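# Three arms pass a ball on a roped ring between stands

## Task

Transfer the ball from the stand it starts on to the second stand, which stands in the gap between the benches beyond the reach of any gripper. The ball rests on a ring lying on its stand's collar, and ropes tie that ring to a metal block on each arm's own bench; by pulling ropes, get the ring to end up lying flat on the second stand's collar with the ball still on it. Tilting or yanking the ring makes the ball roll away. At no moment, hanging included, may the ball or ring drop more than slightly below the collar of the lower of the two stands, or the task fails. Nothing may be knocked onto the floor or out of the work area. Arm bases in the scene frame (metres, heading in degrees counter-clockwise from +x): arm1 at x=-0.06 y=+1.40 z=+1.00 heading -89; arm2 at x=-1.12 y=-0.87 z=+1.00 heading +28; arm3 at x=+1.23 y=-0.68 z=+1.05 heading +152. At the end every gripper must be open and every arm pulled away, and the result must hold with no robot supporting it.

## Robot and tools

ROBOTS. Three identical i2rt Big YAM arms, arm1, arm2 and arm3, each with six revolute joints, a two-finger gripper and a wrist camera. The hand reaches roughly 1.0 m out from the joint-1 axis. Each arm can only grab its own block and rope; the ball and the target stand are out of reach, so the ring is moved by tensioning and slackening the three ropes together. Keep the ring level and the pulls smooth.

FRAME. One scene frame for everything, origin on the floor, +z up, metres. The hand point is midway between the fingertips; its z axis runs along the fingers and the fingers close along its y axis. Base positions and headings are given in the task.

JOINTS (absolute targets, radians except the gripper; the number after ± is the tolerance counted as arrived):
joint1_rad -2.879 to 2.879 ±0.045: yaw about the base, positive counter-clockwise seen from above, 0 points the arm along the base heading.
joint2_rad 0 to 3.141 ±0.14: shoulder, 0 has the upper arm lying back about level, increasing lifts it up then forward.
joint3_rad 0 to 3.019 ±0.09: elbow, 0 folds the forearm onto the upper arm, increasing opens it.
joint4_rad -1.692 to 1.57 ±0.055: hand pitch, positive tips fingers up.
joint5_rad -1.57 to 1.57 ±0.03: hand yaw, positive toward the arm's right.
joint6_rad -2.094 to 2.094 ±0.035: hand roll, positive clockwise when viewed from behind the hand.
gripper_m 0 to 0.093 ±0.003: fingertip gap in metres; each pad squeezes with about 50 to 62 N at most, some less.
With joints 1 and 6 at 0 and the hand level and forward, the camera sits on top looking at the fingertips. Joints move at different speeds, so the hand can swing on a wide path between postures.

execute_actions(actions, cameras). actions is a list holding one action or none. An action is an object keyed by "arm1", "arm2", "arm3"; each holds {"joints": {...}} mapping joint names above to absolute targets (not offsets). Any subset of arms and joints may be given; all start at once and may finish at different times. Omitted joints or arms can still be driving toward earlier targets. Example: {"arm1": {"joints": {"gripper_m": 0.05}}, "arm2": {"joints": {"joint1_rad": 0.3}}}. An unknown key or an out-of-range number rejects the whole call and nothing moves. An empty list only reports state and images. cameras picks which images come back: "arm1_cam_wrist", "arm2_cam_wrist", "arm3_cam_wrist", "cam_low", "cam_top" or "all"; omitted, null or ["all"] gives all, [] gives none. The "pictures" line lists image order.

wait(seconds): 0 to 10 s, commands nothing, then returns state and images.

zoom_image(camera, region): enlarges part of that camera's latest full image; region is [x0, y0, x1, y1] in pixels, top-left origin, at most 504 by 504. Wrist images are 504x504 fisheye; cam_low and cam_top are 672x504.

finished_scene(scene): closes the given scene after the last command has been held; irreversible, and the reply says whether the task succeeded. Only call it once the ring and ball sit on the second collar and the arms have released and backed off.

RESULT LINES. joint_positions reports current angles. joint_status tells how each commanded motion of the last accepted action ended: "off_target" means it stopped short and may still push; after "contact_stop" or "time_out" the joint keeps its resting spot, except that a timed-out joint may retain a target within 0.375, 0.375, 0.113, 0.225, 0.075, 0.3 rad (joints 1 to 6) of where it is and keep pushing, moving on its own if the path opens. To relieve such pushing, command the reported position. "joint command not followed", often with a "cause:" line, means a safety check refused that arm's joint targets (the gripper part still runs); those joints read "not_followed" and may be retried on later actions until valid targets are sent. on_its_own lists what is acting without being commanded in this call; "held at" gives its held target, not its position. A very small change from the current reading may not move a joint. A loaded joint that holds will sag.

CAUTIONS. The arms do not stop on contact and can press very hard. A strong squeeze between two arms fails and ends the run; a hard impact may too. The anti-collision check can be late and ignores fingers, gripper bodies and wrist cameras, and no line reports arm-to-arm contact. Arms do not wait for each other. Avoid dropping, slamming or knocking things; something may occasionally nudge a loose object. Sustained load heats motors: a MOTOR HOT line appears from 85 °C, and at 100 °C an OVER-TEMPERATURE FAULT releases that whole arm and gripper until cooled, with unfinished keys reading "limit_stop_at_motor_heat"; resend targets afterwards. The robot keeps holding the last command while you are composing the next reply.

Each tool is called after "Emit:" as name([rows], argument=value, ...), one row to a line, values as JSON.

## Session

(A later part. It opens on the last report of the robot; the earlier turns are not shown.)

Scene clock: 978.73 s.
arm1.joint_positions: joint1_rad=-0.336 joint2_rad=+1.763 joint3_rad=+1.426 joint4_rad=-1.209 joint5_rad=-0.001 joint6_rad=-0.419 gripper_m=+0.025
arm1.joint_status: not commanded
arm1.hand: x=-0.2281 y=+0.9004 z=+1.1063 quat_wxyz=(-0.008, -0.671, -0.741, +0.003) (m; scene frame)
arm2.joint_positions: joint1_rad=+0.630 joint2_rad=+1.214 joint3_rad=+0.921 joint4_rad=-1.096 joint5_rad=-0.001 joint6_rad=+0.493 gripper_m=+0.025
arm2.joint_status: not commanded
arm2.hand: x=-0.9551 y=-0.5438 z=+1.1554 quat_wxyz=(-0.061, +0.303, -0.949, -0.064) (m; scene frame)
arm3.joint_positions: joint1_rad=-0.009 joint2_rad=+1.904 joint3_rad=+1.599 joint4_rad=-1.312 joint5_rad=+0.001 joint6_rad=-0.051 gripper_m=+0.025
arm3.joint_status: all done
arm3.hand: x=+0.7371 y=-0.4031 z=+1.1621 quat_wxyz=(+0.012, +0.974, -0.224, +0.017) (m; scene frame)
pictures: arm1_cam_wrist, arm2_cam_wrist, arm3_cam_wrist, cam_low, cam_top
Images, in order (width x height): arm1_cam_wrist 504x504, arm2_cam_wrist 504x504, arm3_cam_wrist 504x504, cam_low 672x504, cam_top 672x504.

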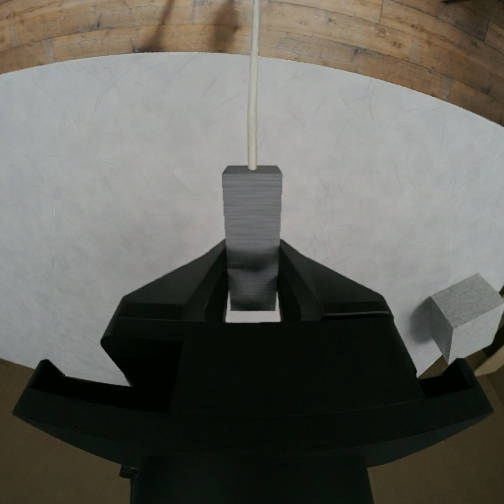

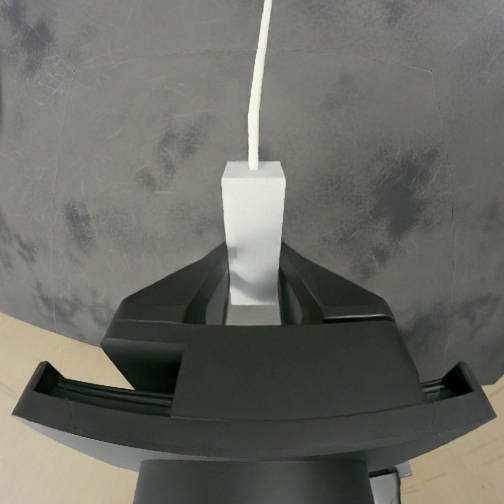

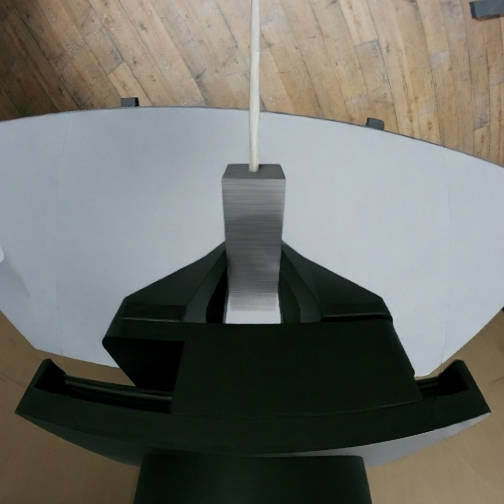

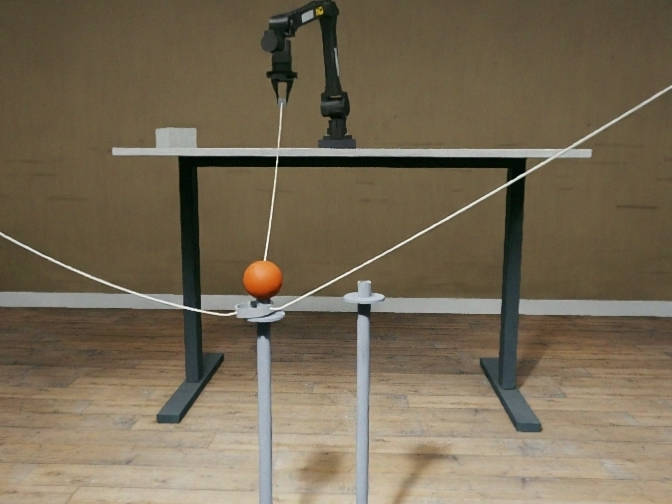

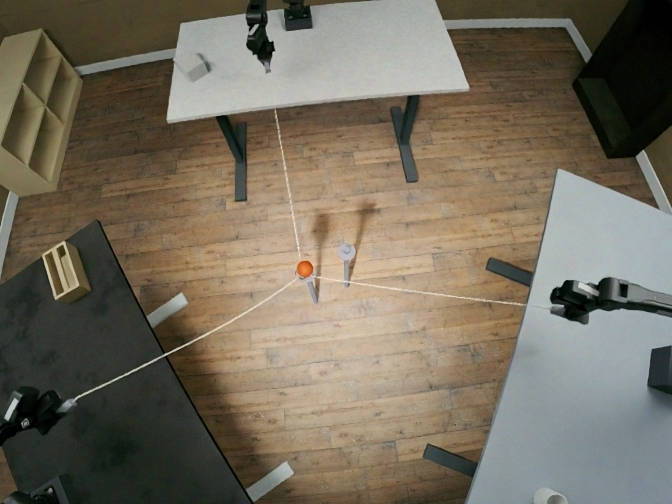

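Emit:
zoom_image(camera="cam_low", region=[200, 240, 330, 350])

Region (200, 240, 330, 350) of cam_low's 672x504 image, scaled by 3.877, with more detail than that image has; it fills the top 426 rows of this view, and the rest is white.

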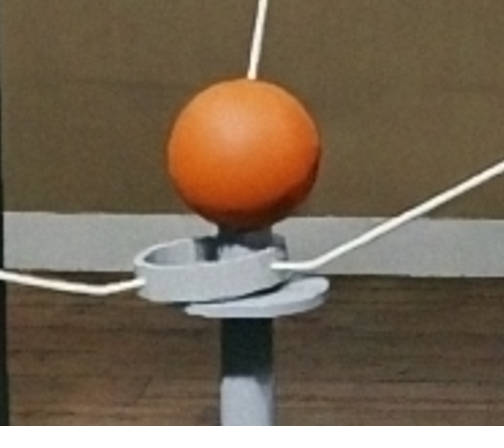

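Emit:
execute_actions([
  {"arm1":{"joints":{"joint4_rad":-1.265}},"arm2":{"joints":{"joint4_rad":-1.165}}},
], cameras=["cam_low","cam_top"])

Emit:
zoom_image(camera="cam_low", region=[200, 240, 330, 350])

Scene clock: 1029.57 s.
arm1.joint_positions: joint1_rad=-0.336 joint2_rad=+1.763 joint3_rad=+1.426 joint4_rad=-1.249 joint5_rad=-0.001 joint6_rad=-0.419 gripper_m=+0.025
arm1.joint_status: all done
arm1.hand: x=-0.2250 y=+0.9097 z=+1.1064 quat_wxyz=(+0.000, -0.671, -0.741, -0.016) (m; scene frame)
arm2.joint_positions: joint1_rad=+0.630 joint2_rad=+1.214 joint3_rad=+0.921 joint4_rad=-1.156 joint5_rad=-0.001 joint6_rad=+0.493 gripper_m=+0.025
arm2.joint_status: all done
arm2.hand: x=-0.9616 y=-0.5569 z=+1.1533 quat_wxyz=(-0.040, +0.304, -0.951, -0.043) (m; scene frame)
arm3.joint_positions: joint1_rad=-0.009 joint2_rad=+1.904 joint3_rad=+1.599 joint4_rad=-1.313 joint5_rad=+0.001 joint6_rad=-0.051 gripper_m=+0.025
arm3.joint_status: not commanded
arm3.hand: x=+0.7372 y=-0.4031 z=+1.1621 quat_wxyz=(+0.012, +0.974, -0.224, +0.017) (m; scene frame)
pictures: cam_low, cam_top
Images, in order (width x height): cam_low 672x504, cam_top 672x504.

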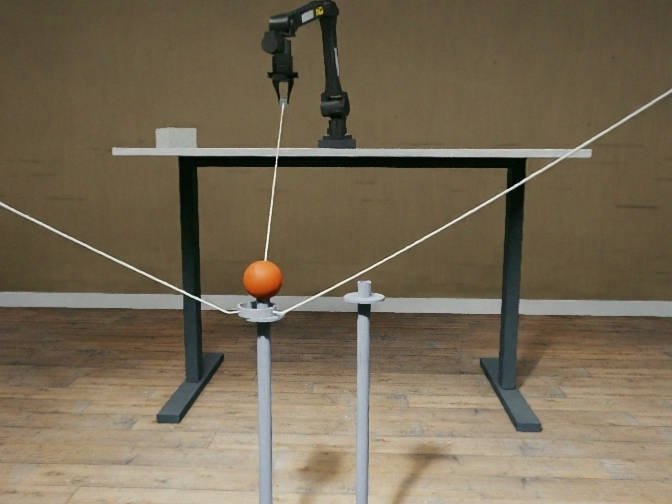

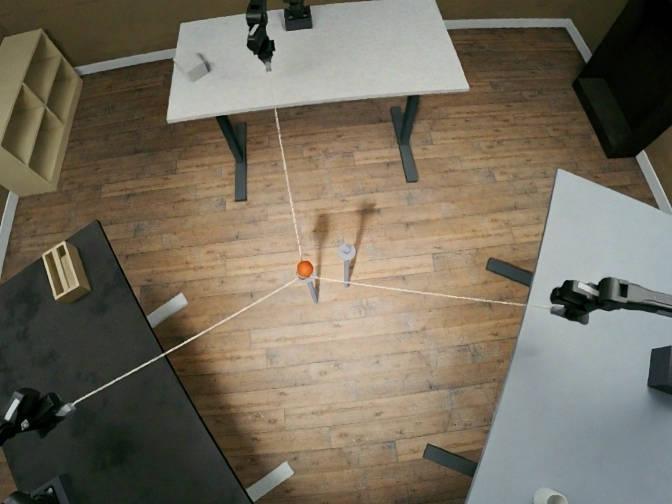

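Region (200, 240, 330, 350) of cam_low's 672x504 image, scaled by 3.877, with more detail than that image has; it fills the top 426 rows of this view, and the rest is white.

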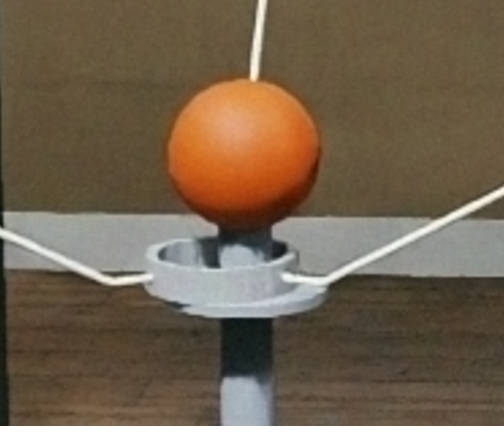

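Emit:
execute_actions([
  {"arm3":{"joints":{"joint4_rad":-1.355}}},
], cameras=["cam_low","cam_top"])

Emit:
zoom_image(camera="cam_low", region=[200, 240, 330, 350])

Emit:
zoom_image(camera="cam_top", region=[265, 225, 365, 315])

Scene clock: 1036.60 s.
arm1.joint_positions: joint1_rad=-0.336 joint2_rad=+1.763 joint3_rad=+1.426 joint4_rad=-1.249 joint5_rad=-0.001 joint6_rad=-0.419 gripper_m=+0.025
arm1.joint_status: not commanded
arm1.hand: x=-0.2250 y=+0.9097 z=+1.1064 quat_wxyz=(+0.000, -0.671, -0.741, -0.016) (m; scene frame)
arm2.joint_positions: joint1_rad=+0.630 joint2_rad=+1.214 joint3_rad=+0.921 joint4_rad=-1.156 joint5_rad=-0.001 joint6_rad=+0.493 gripper_m=+0.025
arm2.joint_status: not commanded
arm2.hand: x=-0.9616 y=-0.5569 z=+1.1533 quat_wxyz=(-0.040, +0.304, -0.951, -0.043) (m; scene frame)
arm3.joint_positions: joint1_rad=-0.009 joint2_rad=+1.904 joint3_rad=+1.599 joint4_rad=-1.341 joint5_rad=+0.001 joint6_rad=-0.051 gripper_m=+0.025
arm3.joint_status: all done
arm3.hand: x=+0.7433 y=-0.4064 z=+1.1625 quat_wxyz=(+0.016, +0.974, -0.224, +0.031) (m; scene frame)
pictures: cam_low, cam_top
Images, in order (width x height): cam_low 672x504, cam_top 672x504.

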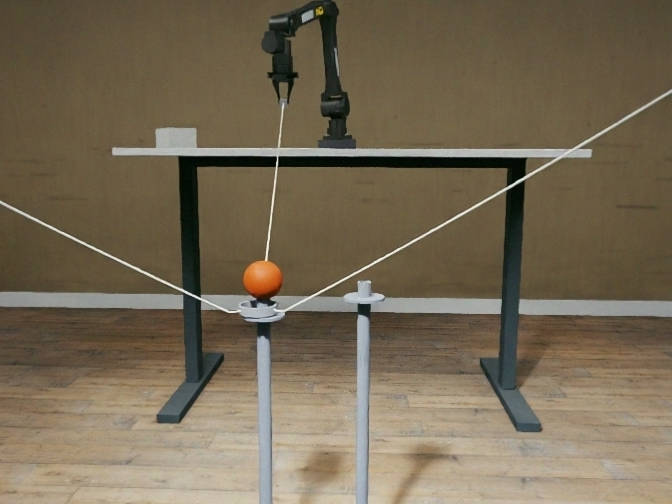

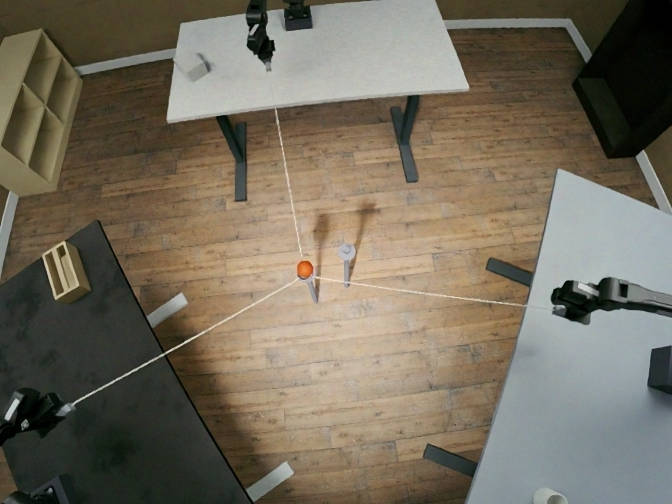

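Region (200, 240, 330, 350) of cam_low's 672x504 image, scaled by 3.877, with more detail than that image has; it fills the top 426 rows of this view, and the rest is white.

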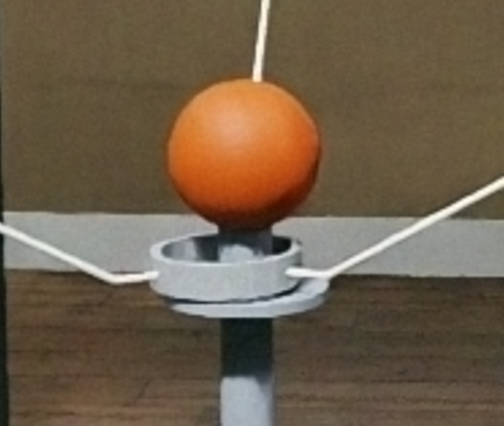

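Region (265, 225, 365, 315) of cam_top's 672x504 image, scaled by 5.040, with more detail than that image has; it fills the top 454 rows of this view, and the rest is white.

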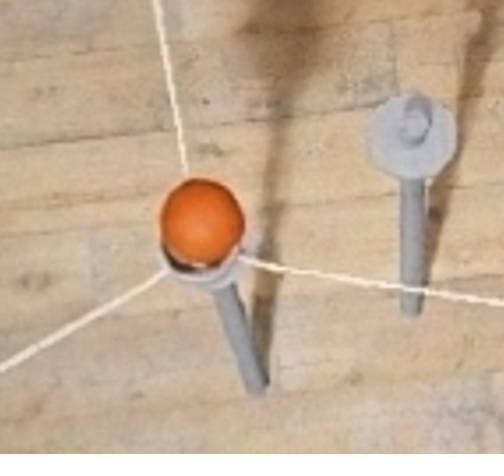

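Emit:
execute_actions([
  {"arm1":{"joints":{"joint4_rad":-1.295}},"arm2":{"joints":{"joint4_rad":-1.122}},"arm3":{"joints":{"joint4_rad":-1.382}}},
], cameras=["cam_low","cam_top"])

Emit:
zoom_image(camera="cam_low", region=[200, 240, 330, 350])

Emit:
zoom_image(camera="cam_top", region=[265, 225, 365, 315])

Scene clock: 1076.00 s.
arm1.joint_positions: joint1_rad=-0.336 joint2_rad=+1.763 joint3_rad=+1.429 joint4_rad=-1.276 joint5_rad=-0.001 joint6_rad=-0.419 gripper_m=+0.025
arm1.joint_status: all done
arm1.hand: x=-0.2232 y=+0.9152 z=+1.1075 quat_wxyz=(+0.005, -0.671, -0.741, -0.027) (m; scene frame)
arm2.joint_positions: joint1_rad=+0.630 joint2_rad=+1.214 joint3_rad=+0.921 joint4_rad=-1.129 joint5_rad=-0.001 joint6_rad=+0.493 gripper_m=+0.025
arm2.joint_status: all done
arm2.hand: x=-0.9586 y=-0.5510 z=+1.1541 quat_wxyz=(-0.050, +0.303, -0.950, -0.053) (m; scene frame)
arm3.joint_positions: joint1_rad=-0.009 joint2_rad=+1.904 joint3_rad=+1.599 joint4_rad=-1.368 joint5_rad=+0.001 joint6_rad=-0.051 gripper_m=+0.025
arm3.joint_status: all done
arm3.hand: x=+0.7490 y=-0.4096 z=+1.1630 quat_wxyz=(+0.020, +0.973, -0.224, +0.044) (m; scene frame)
pictures: cam_low, cam_top
Images, in order (width x height): cam_low 672x504, cam_top 672x504.

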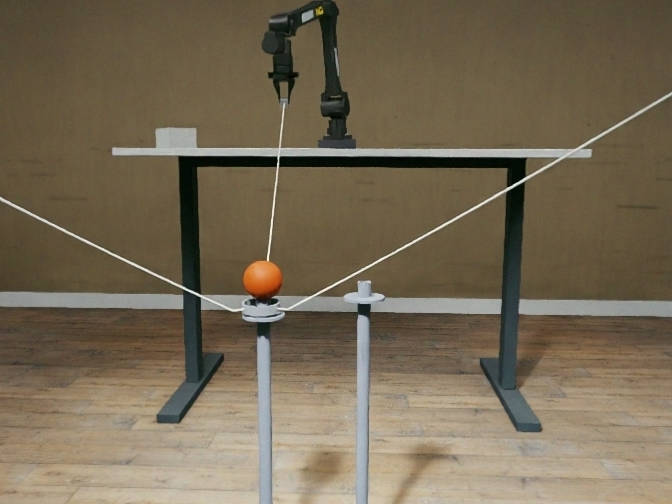

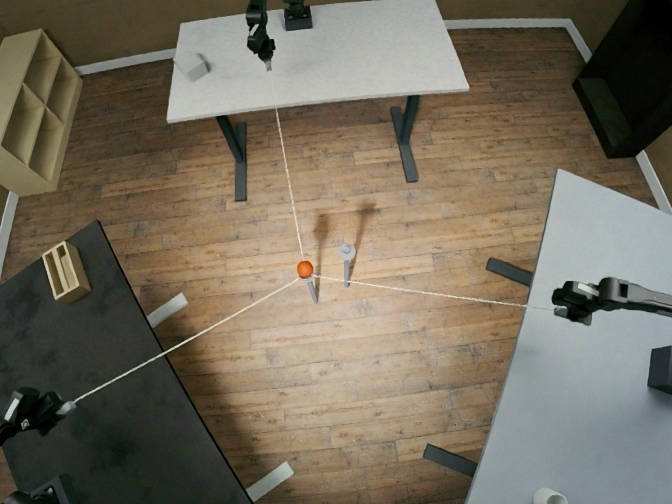

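Region (200, 240, 330, 350) of cam_low's 672x504 image, scaled by 3.877, with more detail than that image has; it fills the top 426 rows of this view, and the rest is white.

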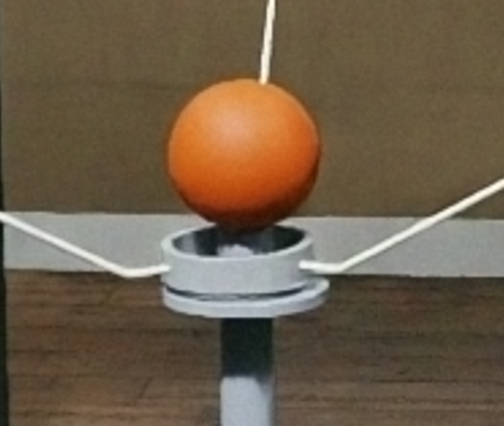

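Region (265, 225, 365, 315) of cam_top's 672x504 image, scaled by 5.040, with more detail than that image has; it fills the top 454 rows of this view, and the rest is white.

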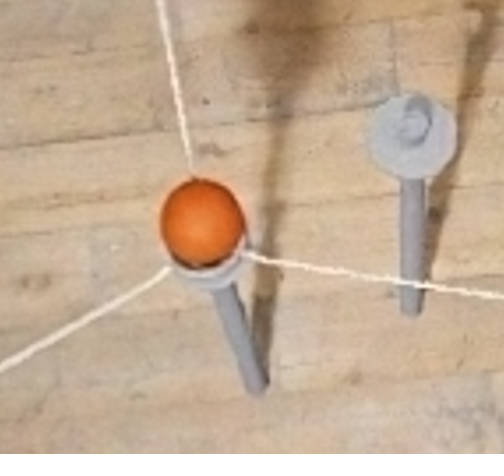

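Emit:
execute_actions([
  {"arm1":{"joints":{"joint4_rad":-1.329,"joint3_rad":1.465}},"arm2":{"joints":{"joint4_rad":-1.160}},"arm3":{"joints":{"joint4_rad":-1.425}}},
], cameras=["cam_low","cam_top"])

Emit:
zoom_image(camera="cam_low", region=[200, 240, 330, 350])

Emit:
zoom_image(camera="cam_top", region=[265, 225, 365, 315])

Scene clock: 1092.87 s.
arm1.joint_positions: joint1_rad=-0.336 joint2_rad=+1.763 joint3_rad=+1.429 joint4_rad=-1.309 joint5_rad=-0.001 joint6_rad=-0.419 gripper_m=+0.025
arm1.joint_status: all done
arm1.hand: x=-0.2206 y=+0.9230 z=+1.1081 quat_wxyz=(+0.012, -0.671, -0.740, -0.042) (m; scene frame)
arm2.joint_positions: joint1_rad=+0.630 joint2_rad=+1.214 joint3_rad=+0.921 joint4_rad=-1.149 joint5_rad=-0.001 joint6_rad=+0.493 gripper_m=+0.025
arm2.joint_status: all done
arm2.hand: x=-0.9607 y=-0.5552 z=+1.1535 quat_wxyz=(-0.043, +0.303, -0.951, -0.046) (m; scene frame)
arm3.joint_positions: joint1_rad=-0.009 joint2_rad=+1.904 joint3_rad=+1.599 joint4_rad=-1.409 joint5_rad=+0.001 joint6_rad=-0.051 gripper_m=+0.025
arm3.joint_status: all done
arm3.hand: x=+0.7578 y=-0.4144 z=+1.1642 quat_wxyz=(+0.025, +0.972, -0.223, +0.063) (m; scene frame)
pictures: cam_low, cam_top
Images, in order (width x height): cam_low 672x504, cam_top 672x504.

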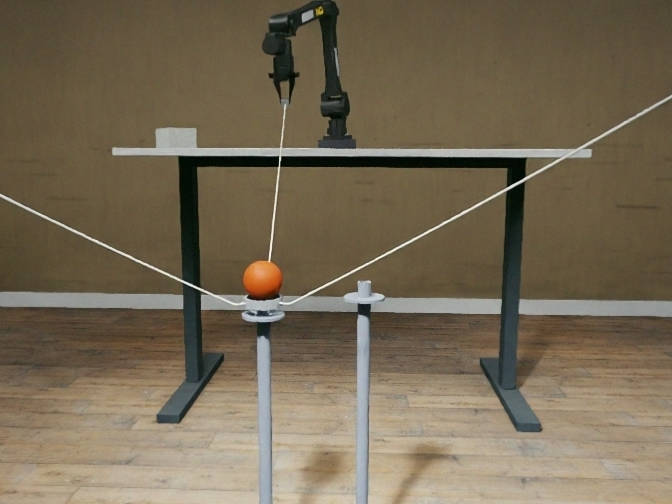

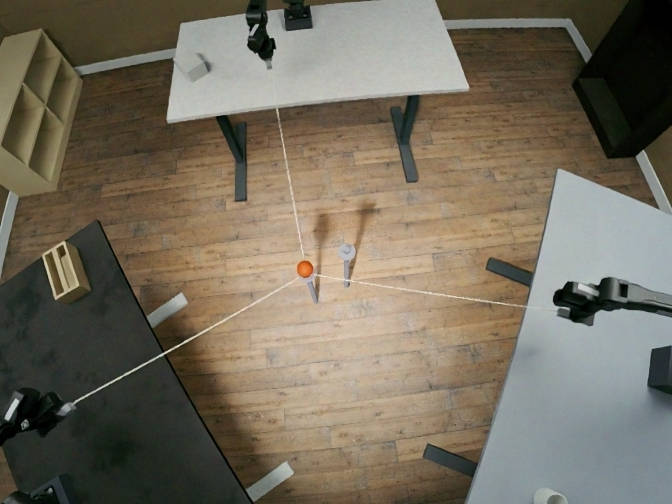

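Region (200, 240, 330, 350) of cam_low's 672x504 image, scaled by 3.877, with more detail than that image has; it fills the top 426 rows of this view, and the rest is white.

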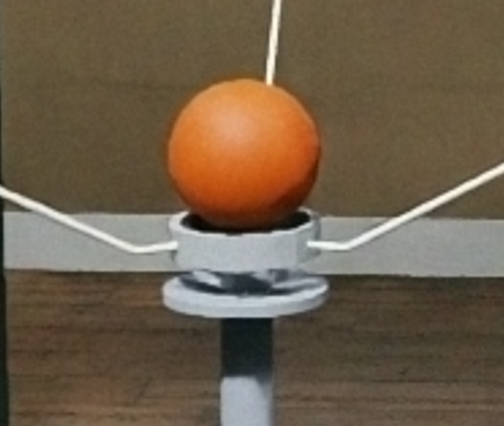

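Region (265, 225, 365, 315) of cam_top's 672x504 image, scaled by 5.040, with more detail than that image has; it fills the top 454 rows of this view, and the rest is white.

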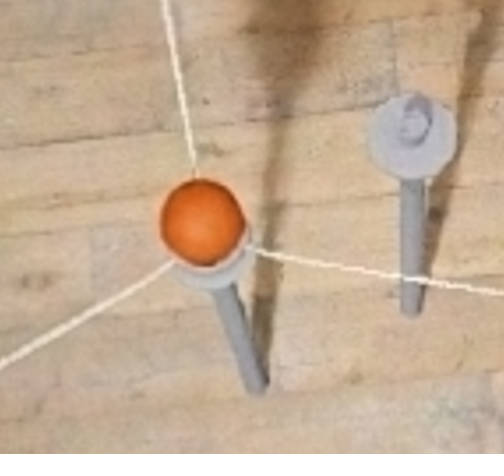

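Emit:
execute_actions([
  {"arm1":{"joints":{"joint4_rad":-1.360}},"arm2":{"joints":{"joint4_rad":-1.197}},"arm3":{"joints":{"joint4_rad":-1.454}}},
], cameras=["cam_low","cam_top"])

Emit:
zoom_image(camera="cam_low", region=[200, 240, 330, 350])

Emit:
zoom_image(camera="cam_top", region=[265, 225, 365, 315])

Scene clock: 1110.47 s.
arm1.joint_positions: joint1_rad=-0.336 joint2_rad=+1.763 joint3_rad=+1.429 joint4_rad=-1.339 joint5_rad=-0.001 joint6_rad=-0.418 gripper_m=+0.025
arm1.joint_status: all done
arm1.hand: x=-0.2184 y=+0.9299 z=+1.1088 quat_wxyz=(+0.018, -0.670, -0.740, -0.056) (m; scene frame)
arm2.joint_positions: joint1_rad=+0.630 joint2_rad=+1.214 joint3_rad=+0.921 joint4_rad=-1.185 joint5_rad=-0.001 joint6_rad=+0.493 gripper_m=+0.025
arm2.joint_status: all done
arm2.hand: x=-0.9647 y=-0.5632 z=+1.1525 quat_wxyz=(-0.030, +0.304, -0.952, -0.033) (m; scene frame)
arm3.joint_positions: joint1_rad=-0.009 joint2_rad=+1.904 joint3_rad=+1.599 joint4_rad=-1.437 joint5_rad=+0.001 joint6_rad=-0.051 gripper_m=+0.025
arm3.joint_status: all done
arm3.hand: x=+0.7639 y=-0.4178 z=+1.1652 quat_wxyz=(+0.029, +0.971, -0.223, +0.077) (m; scene frame)
pictures: cam_low, cam_top
Images, in order (width x height): cam_low 672x504, cam_top 672x504.

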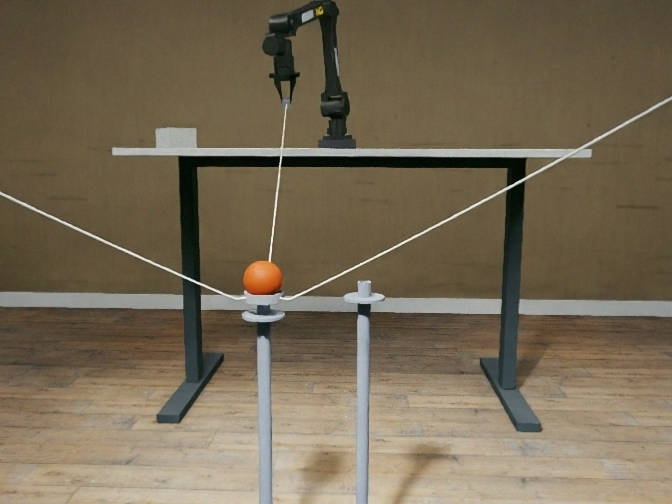

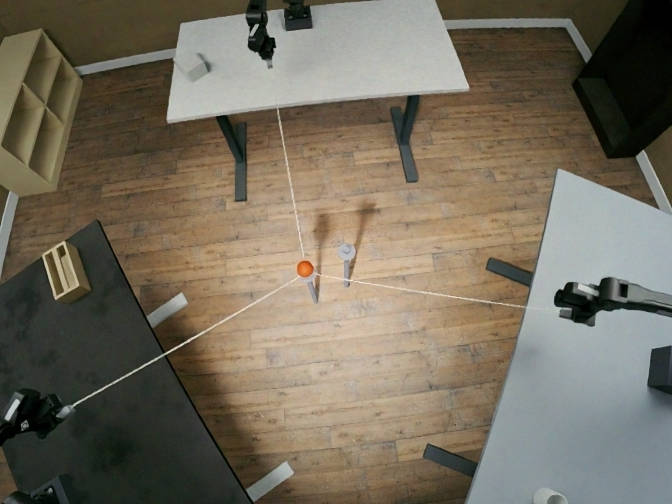

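Region (200, 240, 330, 350) of cam_low's 672x504 image, scaled by 3.877, with more detail than that image has; it fills the top 426 rows of this view, and the rest is white.

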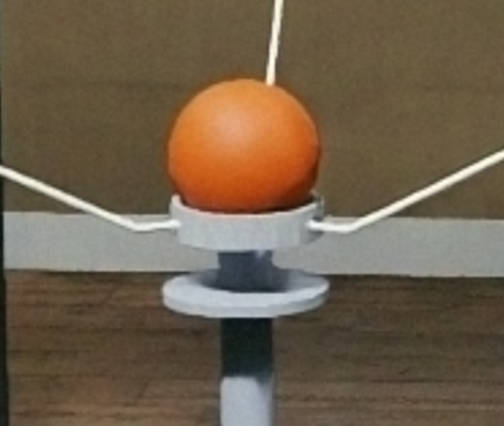

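Region (265, 225, 365, 315) of cam_top's 672x504 image, scaled by 5.040, with more detail than that image has; it fills the top 454 rows of this view, and the rest is white.

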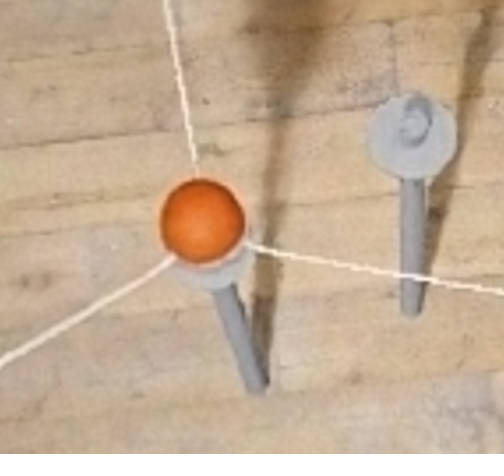

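Emit:
execute_actions([
  {"arm1":{"joints":{"joint4_rad":-1.386}},"arm2":{"joints":{"joint4_rad":-1.228}},"arm3":{"joints":{"joint4_rad":-1.478}}},
], cameras=["cam_low","cam_top"])

Emit:
zoom_image(camera="cam_low", region=[200, 240, 330, 350])

Scene clock: 1118.10 s.
arm1.joint_positions: joint1_rad=-0.336 joint2_rad=+1.763 joint3_rad=+1.429 joint4_rad=-1.358 joint5_rad=-0.001 joint6_rad=-0.418 gripper_m=+0.025
arm1.joint_status: all done
arm1.hand: x=-0.2170 y=+0.9341 z=+1.1094 quat_wxyz=(+0.021, -0.670, -0.739, -0.064) (m; scene frame)
arm2.joint_positions: joint1_rad=+0.630 joint2_rad=+1.214 joint3_rad=+0.921 joint4_rad=-1.211 joint5_rad=+0.000 joint6_rad=+0.493 gripper_m=+0.025
arm2.joint_status: all done
arm2.hand: x=-0.9675 y=-0.5690 z=+1.1521 quat_wxyz=(-0.021, +0.304, -0.952, -0.023) (m; scene frame)
arm3.joint_positions: joint1_rad=-0.009 joint2_rad=+1.904 joint3_rad=+1.599 joint4_rad=-1.455 joint5_rad=+0.001 joint6_rad=-0.051 gripper_m=+0.025
arm3.joint_status: all done
arm3.hand: x=+0.7676 y=-0.4198 z=+1.1660 quat_wxyz=(+0.032, +0.971, -0.223, +0.085) (m; scene frame)
pictures: cam_low, cam_top
Images, in order (width x height): cam_low 672x504, cam_top 672x504.

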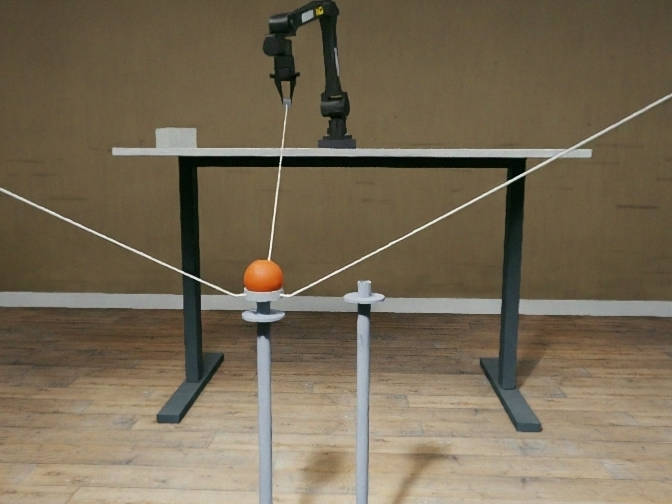

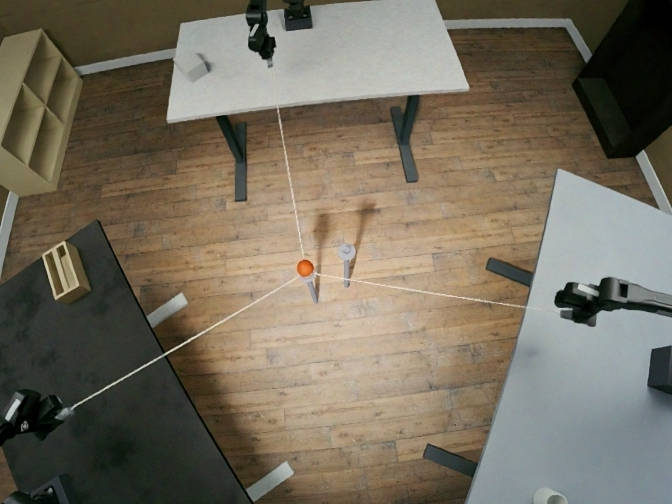

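Region (200, 240, 330, 350) of cam_low's 672x504 image, scaled by 3.877, with more detail than that image has; it fills the top 426 rows of this view, and the rest is white.

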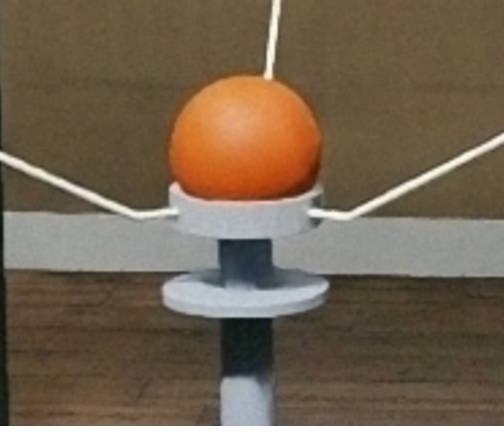

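Emit:
execute_actions([
  {"arm1":{"joints":{"joint4_rad":-1.428}},"arm2":{"joints":{"joint4_rad":-1.277}},"arm3":{"joints":{"joint4_rad":-1.516}}},
], cameras=["cam_low","cam_top"])

Emit:
zoom_image(camera="cam_low", region=[200, 220, 400, 350])

Scene clock: 1188.93 s.
arm1.joint_positions: joint1_rad=-0.336 joint2_rad=+1.763 joint3_rad=+1.429 joint4_rad=-1.397 joint5_rad=-0.001 joint6_rad=-0.418 gripper_m=+0.025
arm1.joint_status: all done
arm1.hand: x=-0.2139 y=+0.9433 z=+1.1109 quat_wxyz=(+0.029, -0.669, -0.738, -0.082) (m; scene frame)
arm2.joint_positions: joint1_rad=+0.630 joint2_rad=+1.214 joint3_rad=+0.921 joint4_rad=-1.259 joint5_rad=+0.000 joint6_rad=+0.493 gripper_m=+0.025
arm2.joint_status: all done
arm2.hand: x=-0.9726 y=-0.5794 z=+1.1516 quat_wxyz=(-0.005, +0.304, -0.953, -0.006) (m; scene frame)
arm3.joint_positions: joint1_rad=-0.009 joint2_rad=+1.904 joint3_rad=+1.599 joint4_rad=-1.491 joint5_rad=+0.001 joint6_rad=-0.051 gripper_m=+0.025
arm3.joint_status: all done
arm3.hand: x=+0.7752 y=-0.4240 z=+1.1677 quat_wxyz=(+0.036, +0.969, -0.222, +0.103) (m; scene frame)
pictures: cam_low, cam_top
Images, in order (width x height): cam_low 672x504, cam_top 672x504.

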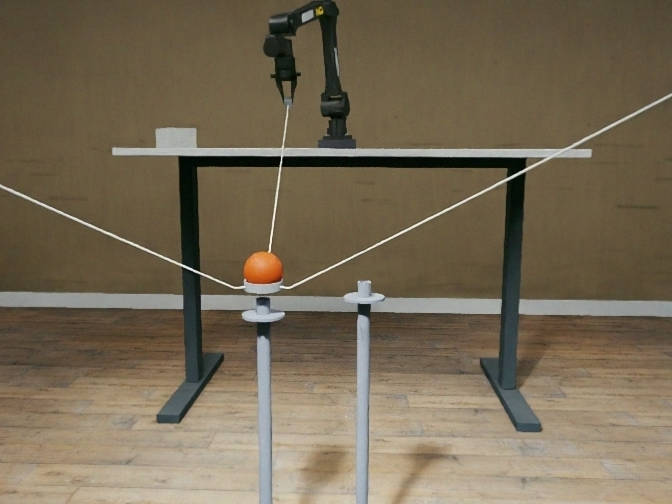

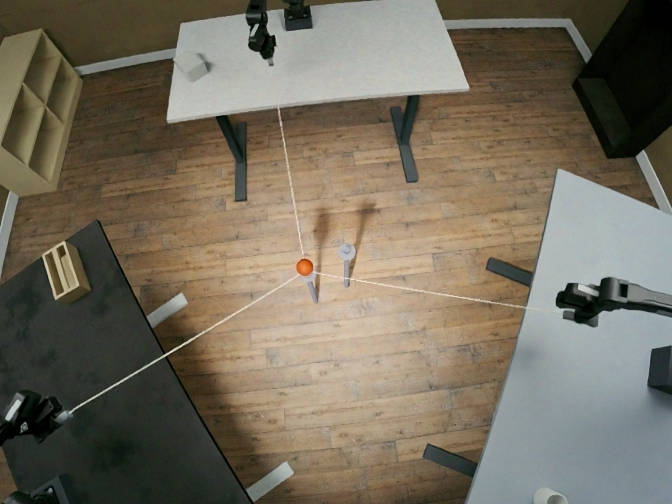

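Region (200, 220, 400, 350) of cam_low's 672x504 image, scaled by 2.520, with more detail than that image has; it fills the top 328 rows of this view, and the rest is white.

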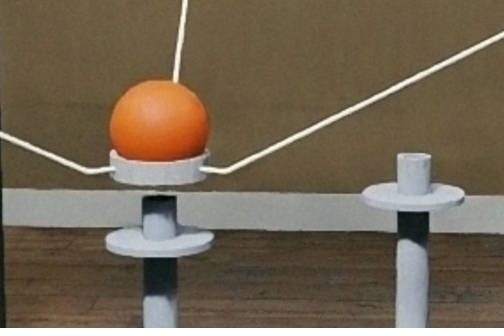

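Emit:
execute_actions([
  {"arm1":{"joints":{"joint4_rad":-1.470}},"arm2":{"joints":{"joint4_rad":-1.326}},"arm3":{"joints":{"joint4_rad":-1.554}}},
], cameras=["cam_low","cam_top"])

Emit:
zoom_image(camera="cam_low", region=[200, 220, 400, 350])

Emit:
zoom_image(camera="cam_top", region=[265, 225, 365, 315])

Scene clock: 1202.23 s.
arm1.joint_positions: joint1_rad=-0.336 joint2_rad=+1.763 joint3_rad=+1.429 joint4_rad=-1.437 joint5_rad=-0.001 joint6_rad=-0.418 gripper_m=+0.025
arm1.joint_status: all done
arm1.hand: x=-0.2109 y=+0.9524 z=+1.1128 quat_wxyz=(+0.037, -0.668, -0.737, -0.100) (m; scene frame)
arm2.joint_positions: joint1_rad=+0.630 joint2_rad=+1.214 joint3_rad=+0.921 joint4_rad=-1.305 joint5_rad=+0.000 joint6_rad=+0.493 gripper_m=+0.025
arm2.joint_status: all done
arm2.hand: x=-0.9777 y=-0.5897 z=+1.1517 quat_wxyz=(+0.011, +0.304, -0.953, +0.011) (m; scene frame)
arm3.joint_positions: joint1_rad=-0.009 joint2_rad=+1.904 joint3_rad=+1.599 joint4_rad=-1.527 joint5_rad=+0.001 joint6_rad=-0.051 gripper_m=+0.025
arm3.joint_status: all done
arm3.hand: x=+0.7829 y=-0.4282 z=+1.1699 quat_wxyz=(+0.041, +0.967, -0.222, +0.120) (m; scene frame)
pictures: cam_low, cam_top
Images, in order (width x height): cam_low 672x504, cam_top 672x504.

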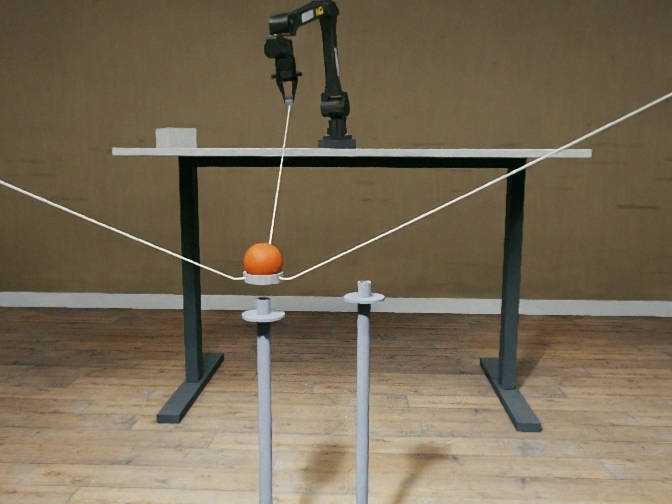

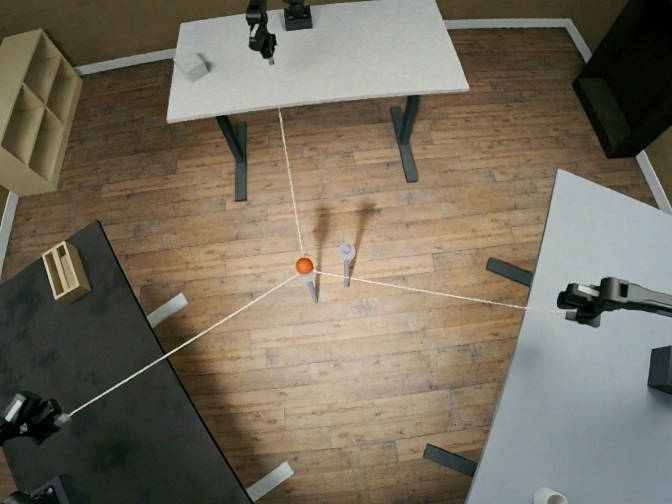

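Region (200, 220, 400, 350) of cam_low's 672x504 image, scaled by 2.520, with more detail than that image has; it fills the top 328 rows of this view, and the rest is white.

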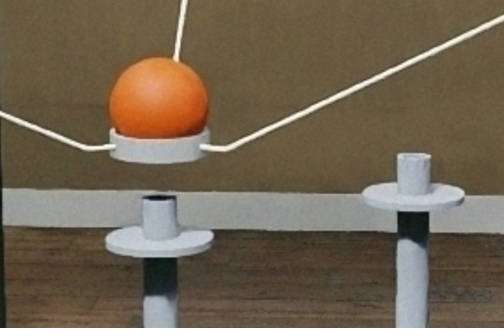

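Region (265, 225, 365, 315) of cam_top's 672x504 image, scaled by 5.040, with more detail than that image has; it fills the top 454 rows of this view, and the rest is white.

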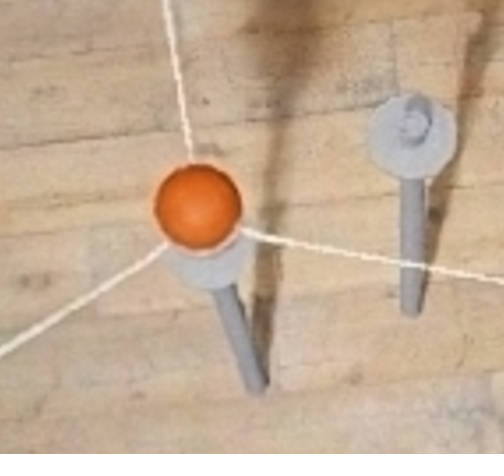

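Emit:
execute_actions([
  {"arm1":{"joints":{"joint1_rad":-0.387,"joint6_rad":-0.475}},"arm2":{"joints":{"joint1_rad":0.507,"joint4_rad":-1.246,"joint6_rad":0.325}},"arm3":{"joints":{"joint1_rad":-0.209,"joint6_rad":-0.35}}},
], cameras=["cam_low","cam_top"])

Emit:
zoom_image(camera="cam_low", region=[200, 220, 400, 350])

Scene clock: 1304.07 s.
arm1.joint_positions: joint1_rad=-0.375 joint2_rad=+1.763 joint3_rad=+1.429 joint4_rad=-1.439 joint5_rad=-0.001 joint6_rad=-0.465 gripper_m=+0.025
arm1.joint_status: all done
arm1.hand: x=-0.2280 y=+0.9589 z=+1.1127 quat_wxyz=(+0.034, -0.664, -0.740, -0.103) (m; scene frame)
arm2.joint_positions: joint1_rad=+0.498 joint2_rad=+1.214 joint3_rad=+0.921 joint4_rad=-1.242 joint5_rad=+0.001 joint6_rad=+0.333 gripper_m=+0.025
arm2.joint_status: all done
arm2.hand: x=-0.9332 y=-0.5975 z=+1.1517 quat_wxyz=(-0.013, +0.318, -0.948, -0.010) (m; scene frame)
arm3.joint_positions: joint1_rad=-0.208 joint2_rad=+1.904 joint3_rad=+1.599 joint4_rad=-1.527 joint5_rad=-0.001 joint6_rad=-0.340 gripper_m=+0.025
arm3.joint_status: all done
arm3.hand: x=+0.8402 y=-0.3451 z=+1.1683 quat_wxyz=(+0.071, +0.976, -0.178, +0.107) (m; scene frame)
pictures: cam_low, cam_top
Images, in order (width x height): cam_low 672x504, cam_top 672x504.

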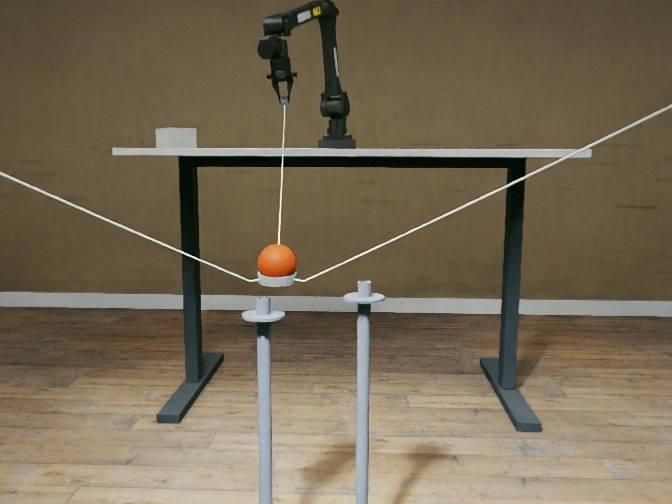

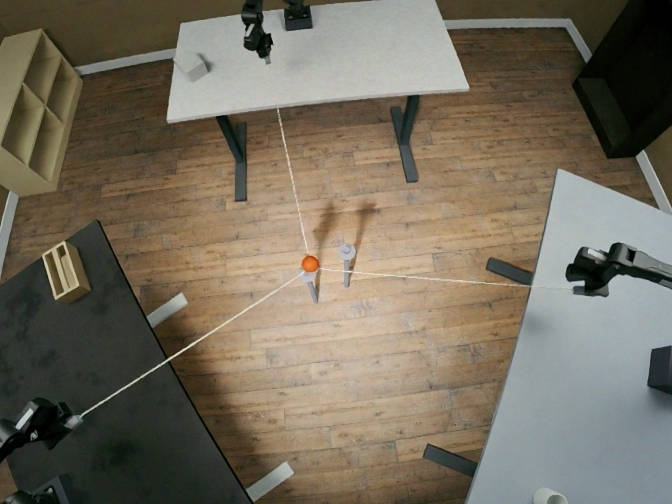

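Region (200, 220, 400, 350) of cam_low's 672x504 image, scaled by 2.520, with more detail than that image has; it fills the top 328 rows of this view, and the rest is white.

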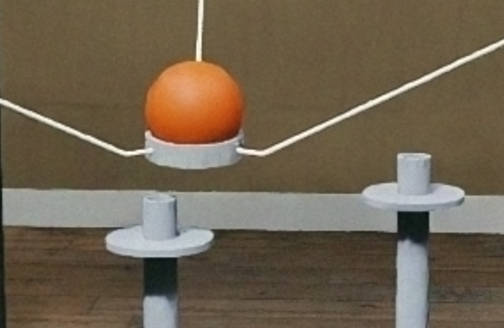

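Emit:
execute_actions([
  {"arm1":{"joints":{"joint1_rad":-0.430,"joint6_rad":-0.565}},"arm2":{"joints":{"joint1_rad":0.387,"joint4_rad":-1.183,"joint6_rad":0.156}},"arm3":{"joints":{"joint1_rad":-0.326,"joint6_rad":-0.508}}},
], cameras=["cam_low","cam_top"])

Emit:
zoom_image(camera="cam_low", region=[200, 220, 400, 350])

Scene clock: 1329.97 s.
arm1.joint_positions: joint1_rad=-0.418 joint2_rad=+1.763 joint3_rad=+1.429 joint4_rad=-1.439 joint5_rad=-0.002 joint6_rad=-0.555 gripper_m=+0.025
arm1.joint_status: all done
arm1.hand: x=-0.2467 y=+0.9664 z=+1.1125 quat_wxyz=(+0.027, -0.647, -0.755, -0.105) (m; scene frame)
arm2.joint_positions: joint1_rad=+0.379 joint2_rad=+1.214 joint3_rad=+0.921 joint4_rad=-1.180 joint5_rad=+0.001 joint6_rad=+0.165 gripper_m=+0.025
arm2.joint_status: all done
arm2.hand: x=-0.8923 y=-0.6097 z=+1.1526 quat_wxyz=(-0.041, +0.340, -0.939, -0.023) (m; scene frame)
arm3.joint_positions: joint1_rad=-0.329 joint2_rad=+1.904 joint3_rad=+1.599 joint4_rad=-1.529 joint5_rad=-0.002 joint6_rad=-0.497 gripper_m=+0.025
arm3.joint_status: all done
arm3.hand: x=+0.8830 y=-0.3009 z=+1.1674 quat_wxyz=(+0.087, +0.978, -0.160, +0.097) (m; scene frame)
pictures: cam_low, cam_top
Images, in order (width x height): cam_low 672x504, cam_top 672x504.

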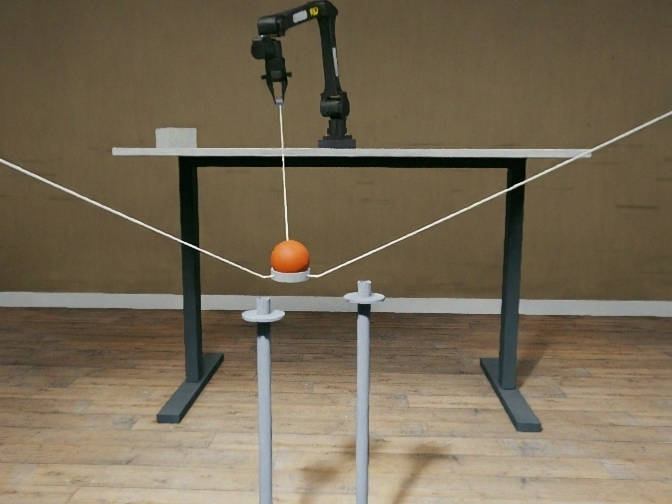

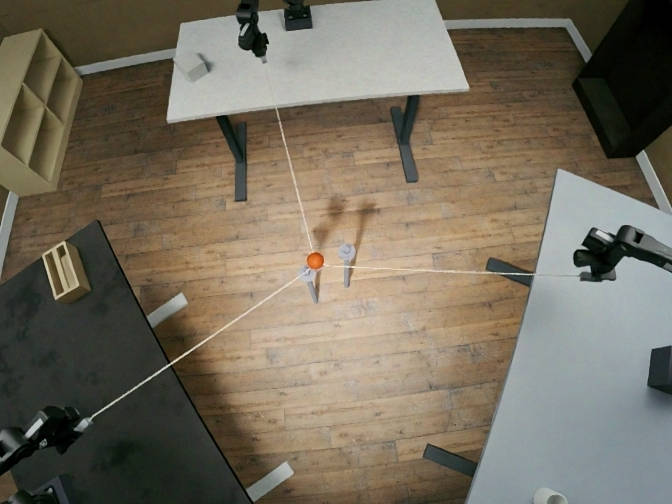

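Region (200, 220, 400, 350) of cam_low's 672x504 image, scaled by 2.520, with more detail than that image has; it fills the top 328 rows of this view, and the rest is white.

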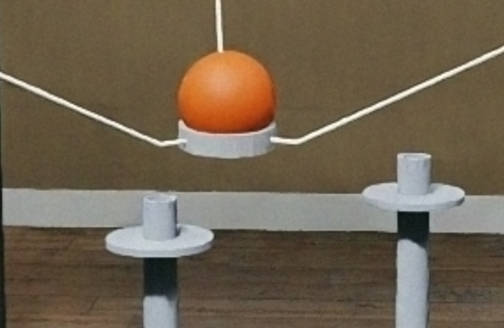

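Emit:
execute_actions([
  {"arm1":{"joints":{"joint1_rad":-0.467,"joint6_rad":-0.675}},"arm2":{"joints":{"joint1_rad":0.169,"joint2_rad":1.344,"joint3_rad":1.105,"joint6_rad":-0.121}},"arm3":{"joints":{"joint1_rad":-0.479,"joint6_rad":-0.697}}},
], cameras=["cam_low","cam_top"])

Emit:
zoom_image(camera="cam_low", region=[250, 220, 450, 350])

Scene clock: 1373.67 s.
arm1.joint_positions: joint1_rad=-0.451 joint2_rad=+1.763 joint3_rad=+1.429 joint4_rad=-1.441 joint5_rad=-0.003 joint6_rad=-0.665 gripper_m=+0.025
arm1.joint_status: all done
arm1.hand: x=-0.2608 y=+0.9732 z=+1.1124 quat_wxyz=(+0.019, -0.618, -0.779, -0.108) (m; scene frame)
arm2.joint_positions: joint1_rad=+0.164 joint2_rad=+1.357 joint3_rad=+1.059 joint4_rad=-1.173 joint5_rad=+0.001 joint6_rad=-0.113 gripper_m=+0.025
arm2.joint_status: all done
arm2.hand: x=-0.7986 y=-0.6305 z=+1.1566 quat_wxyz=(-0.047, +0.370, -0.928, -0.012) (m; scene frame)
arm3.joint_positions: joint1_rad=-0.477 joint2_rad=+1.904 joint3_rad=+1.599 joint4_rad=-1.532 joint5_rad=-0.005 joint6_rad=-0.686 gripper_m=+0.025
arm3.joint_status: all done
arm3.hand: x=+0.9421 y=-0.2546 z=+1.1664 quat_wxyz=(+0.105, +0.981, -0.140, +0.082) (m; scene frame)
pictures: cam_low, cam_top
Images, in order (width x height): cam_low 672x504, cam_top 672x504.

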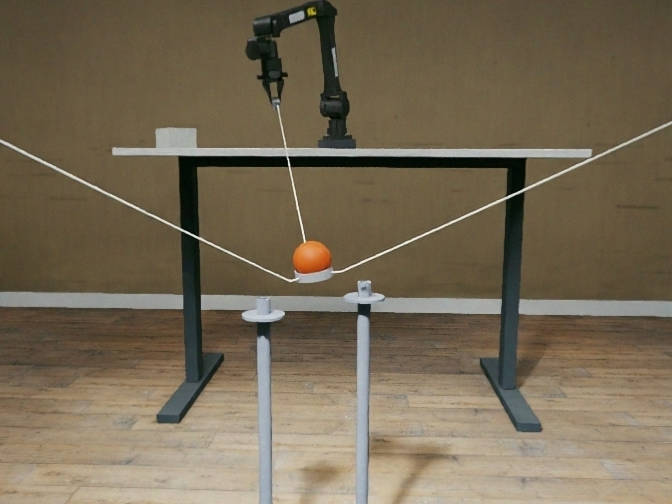

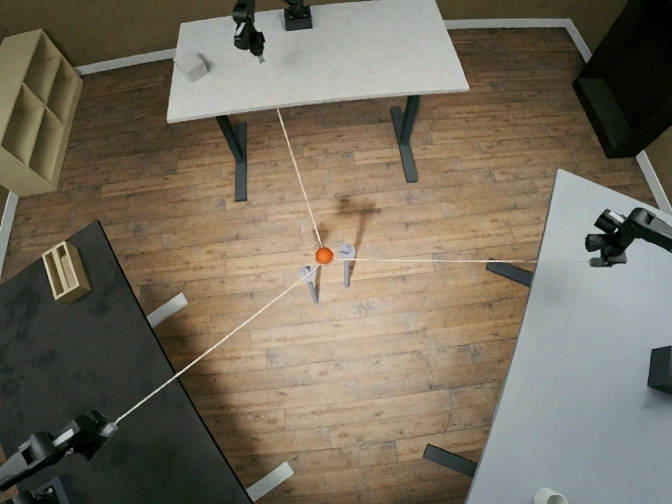

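Region (250, 220, 450, 350) of cam_low's 672x504 image, scaled by 2.520, with more detail than that image has; it fills the top 328 rows of this view, and the rest is white.

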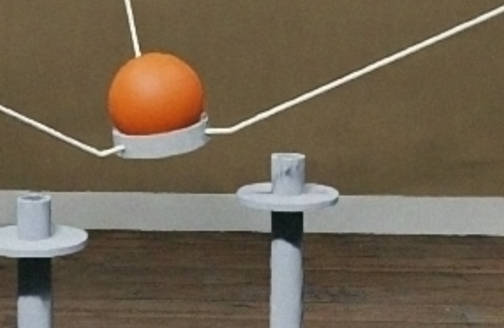

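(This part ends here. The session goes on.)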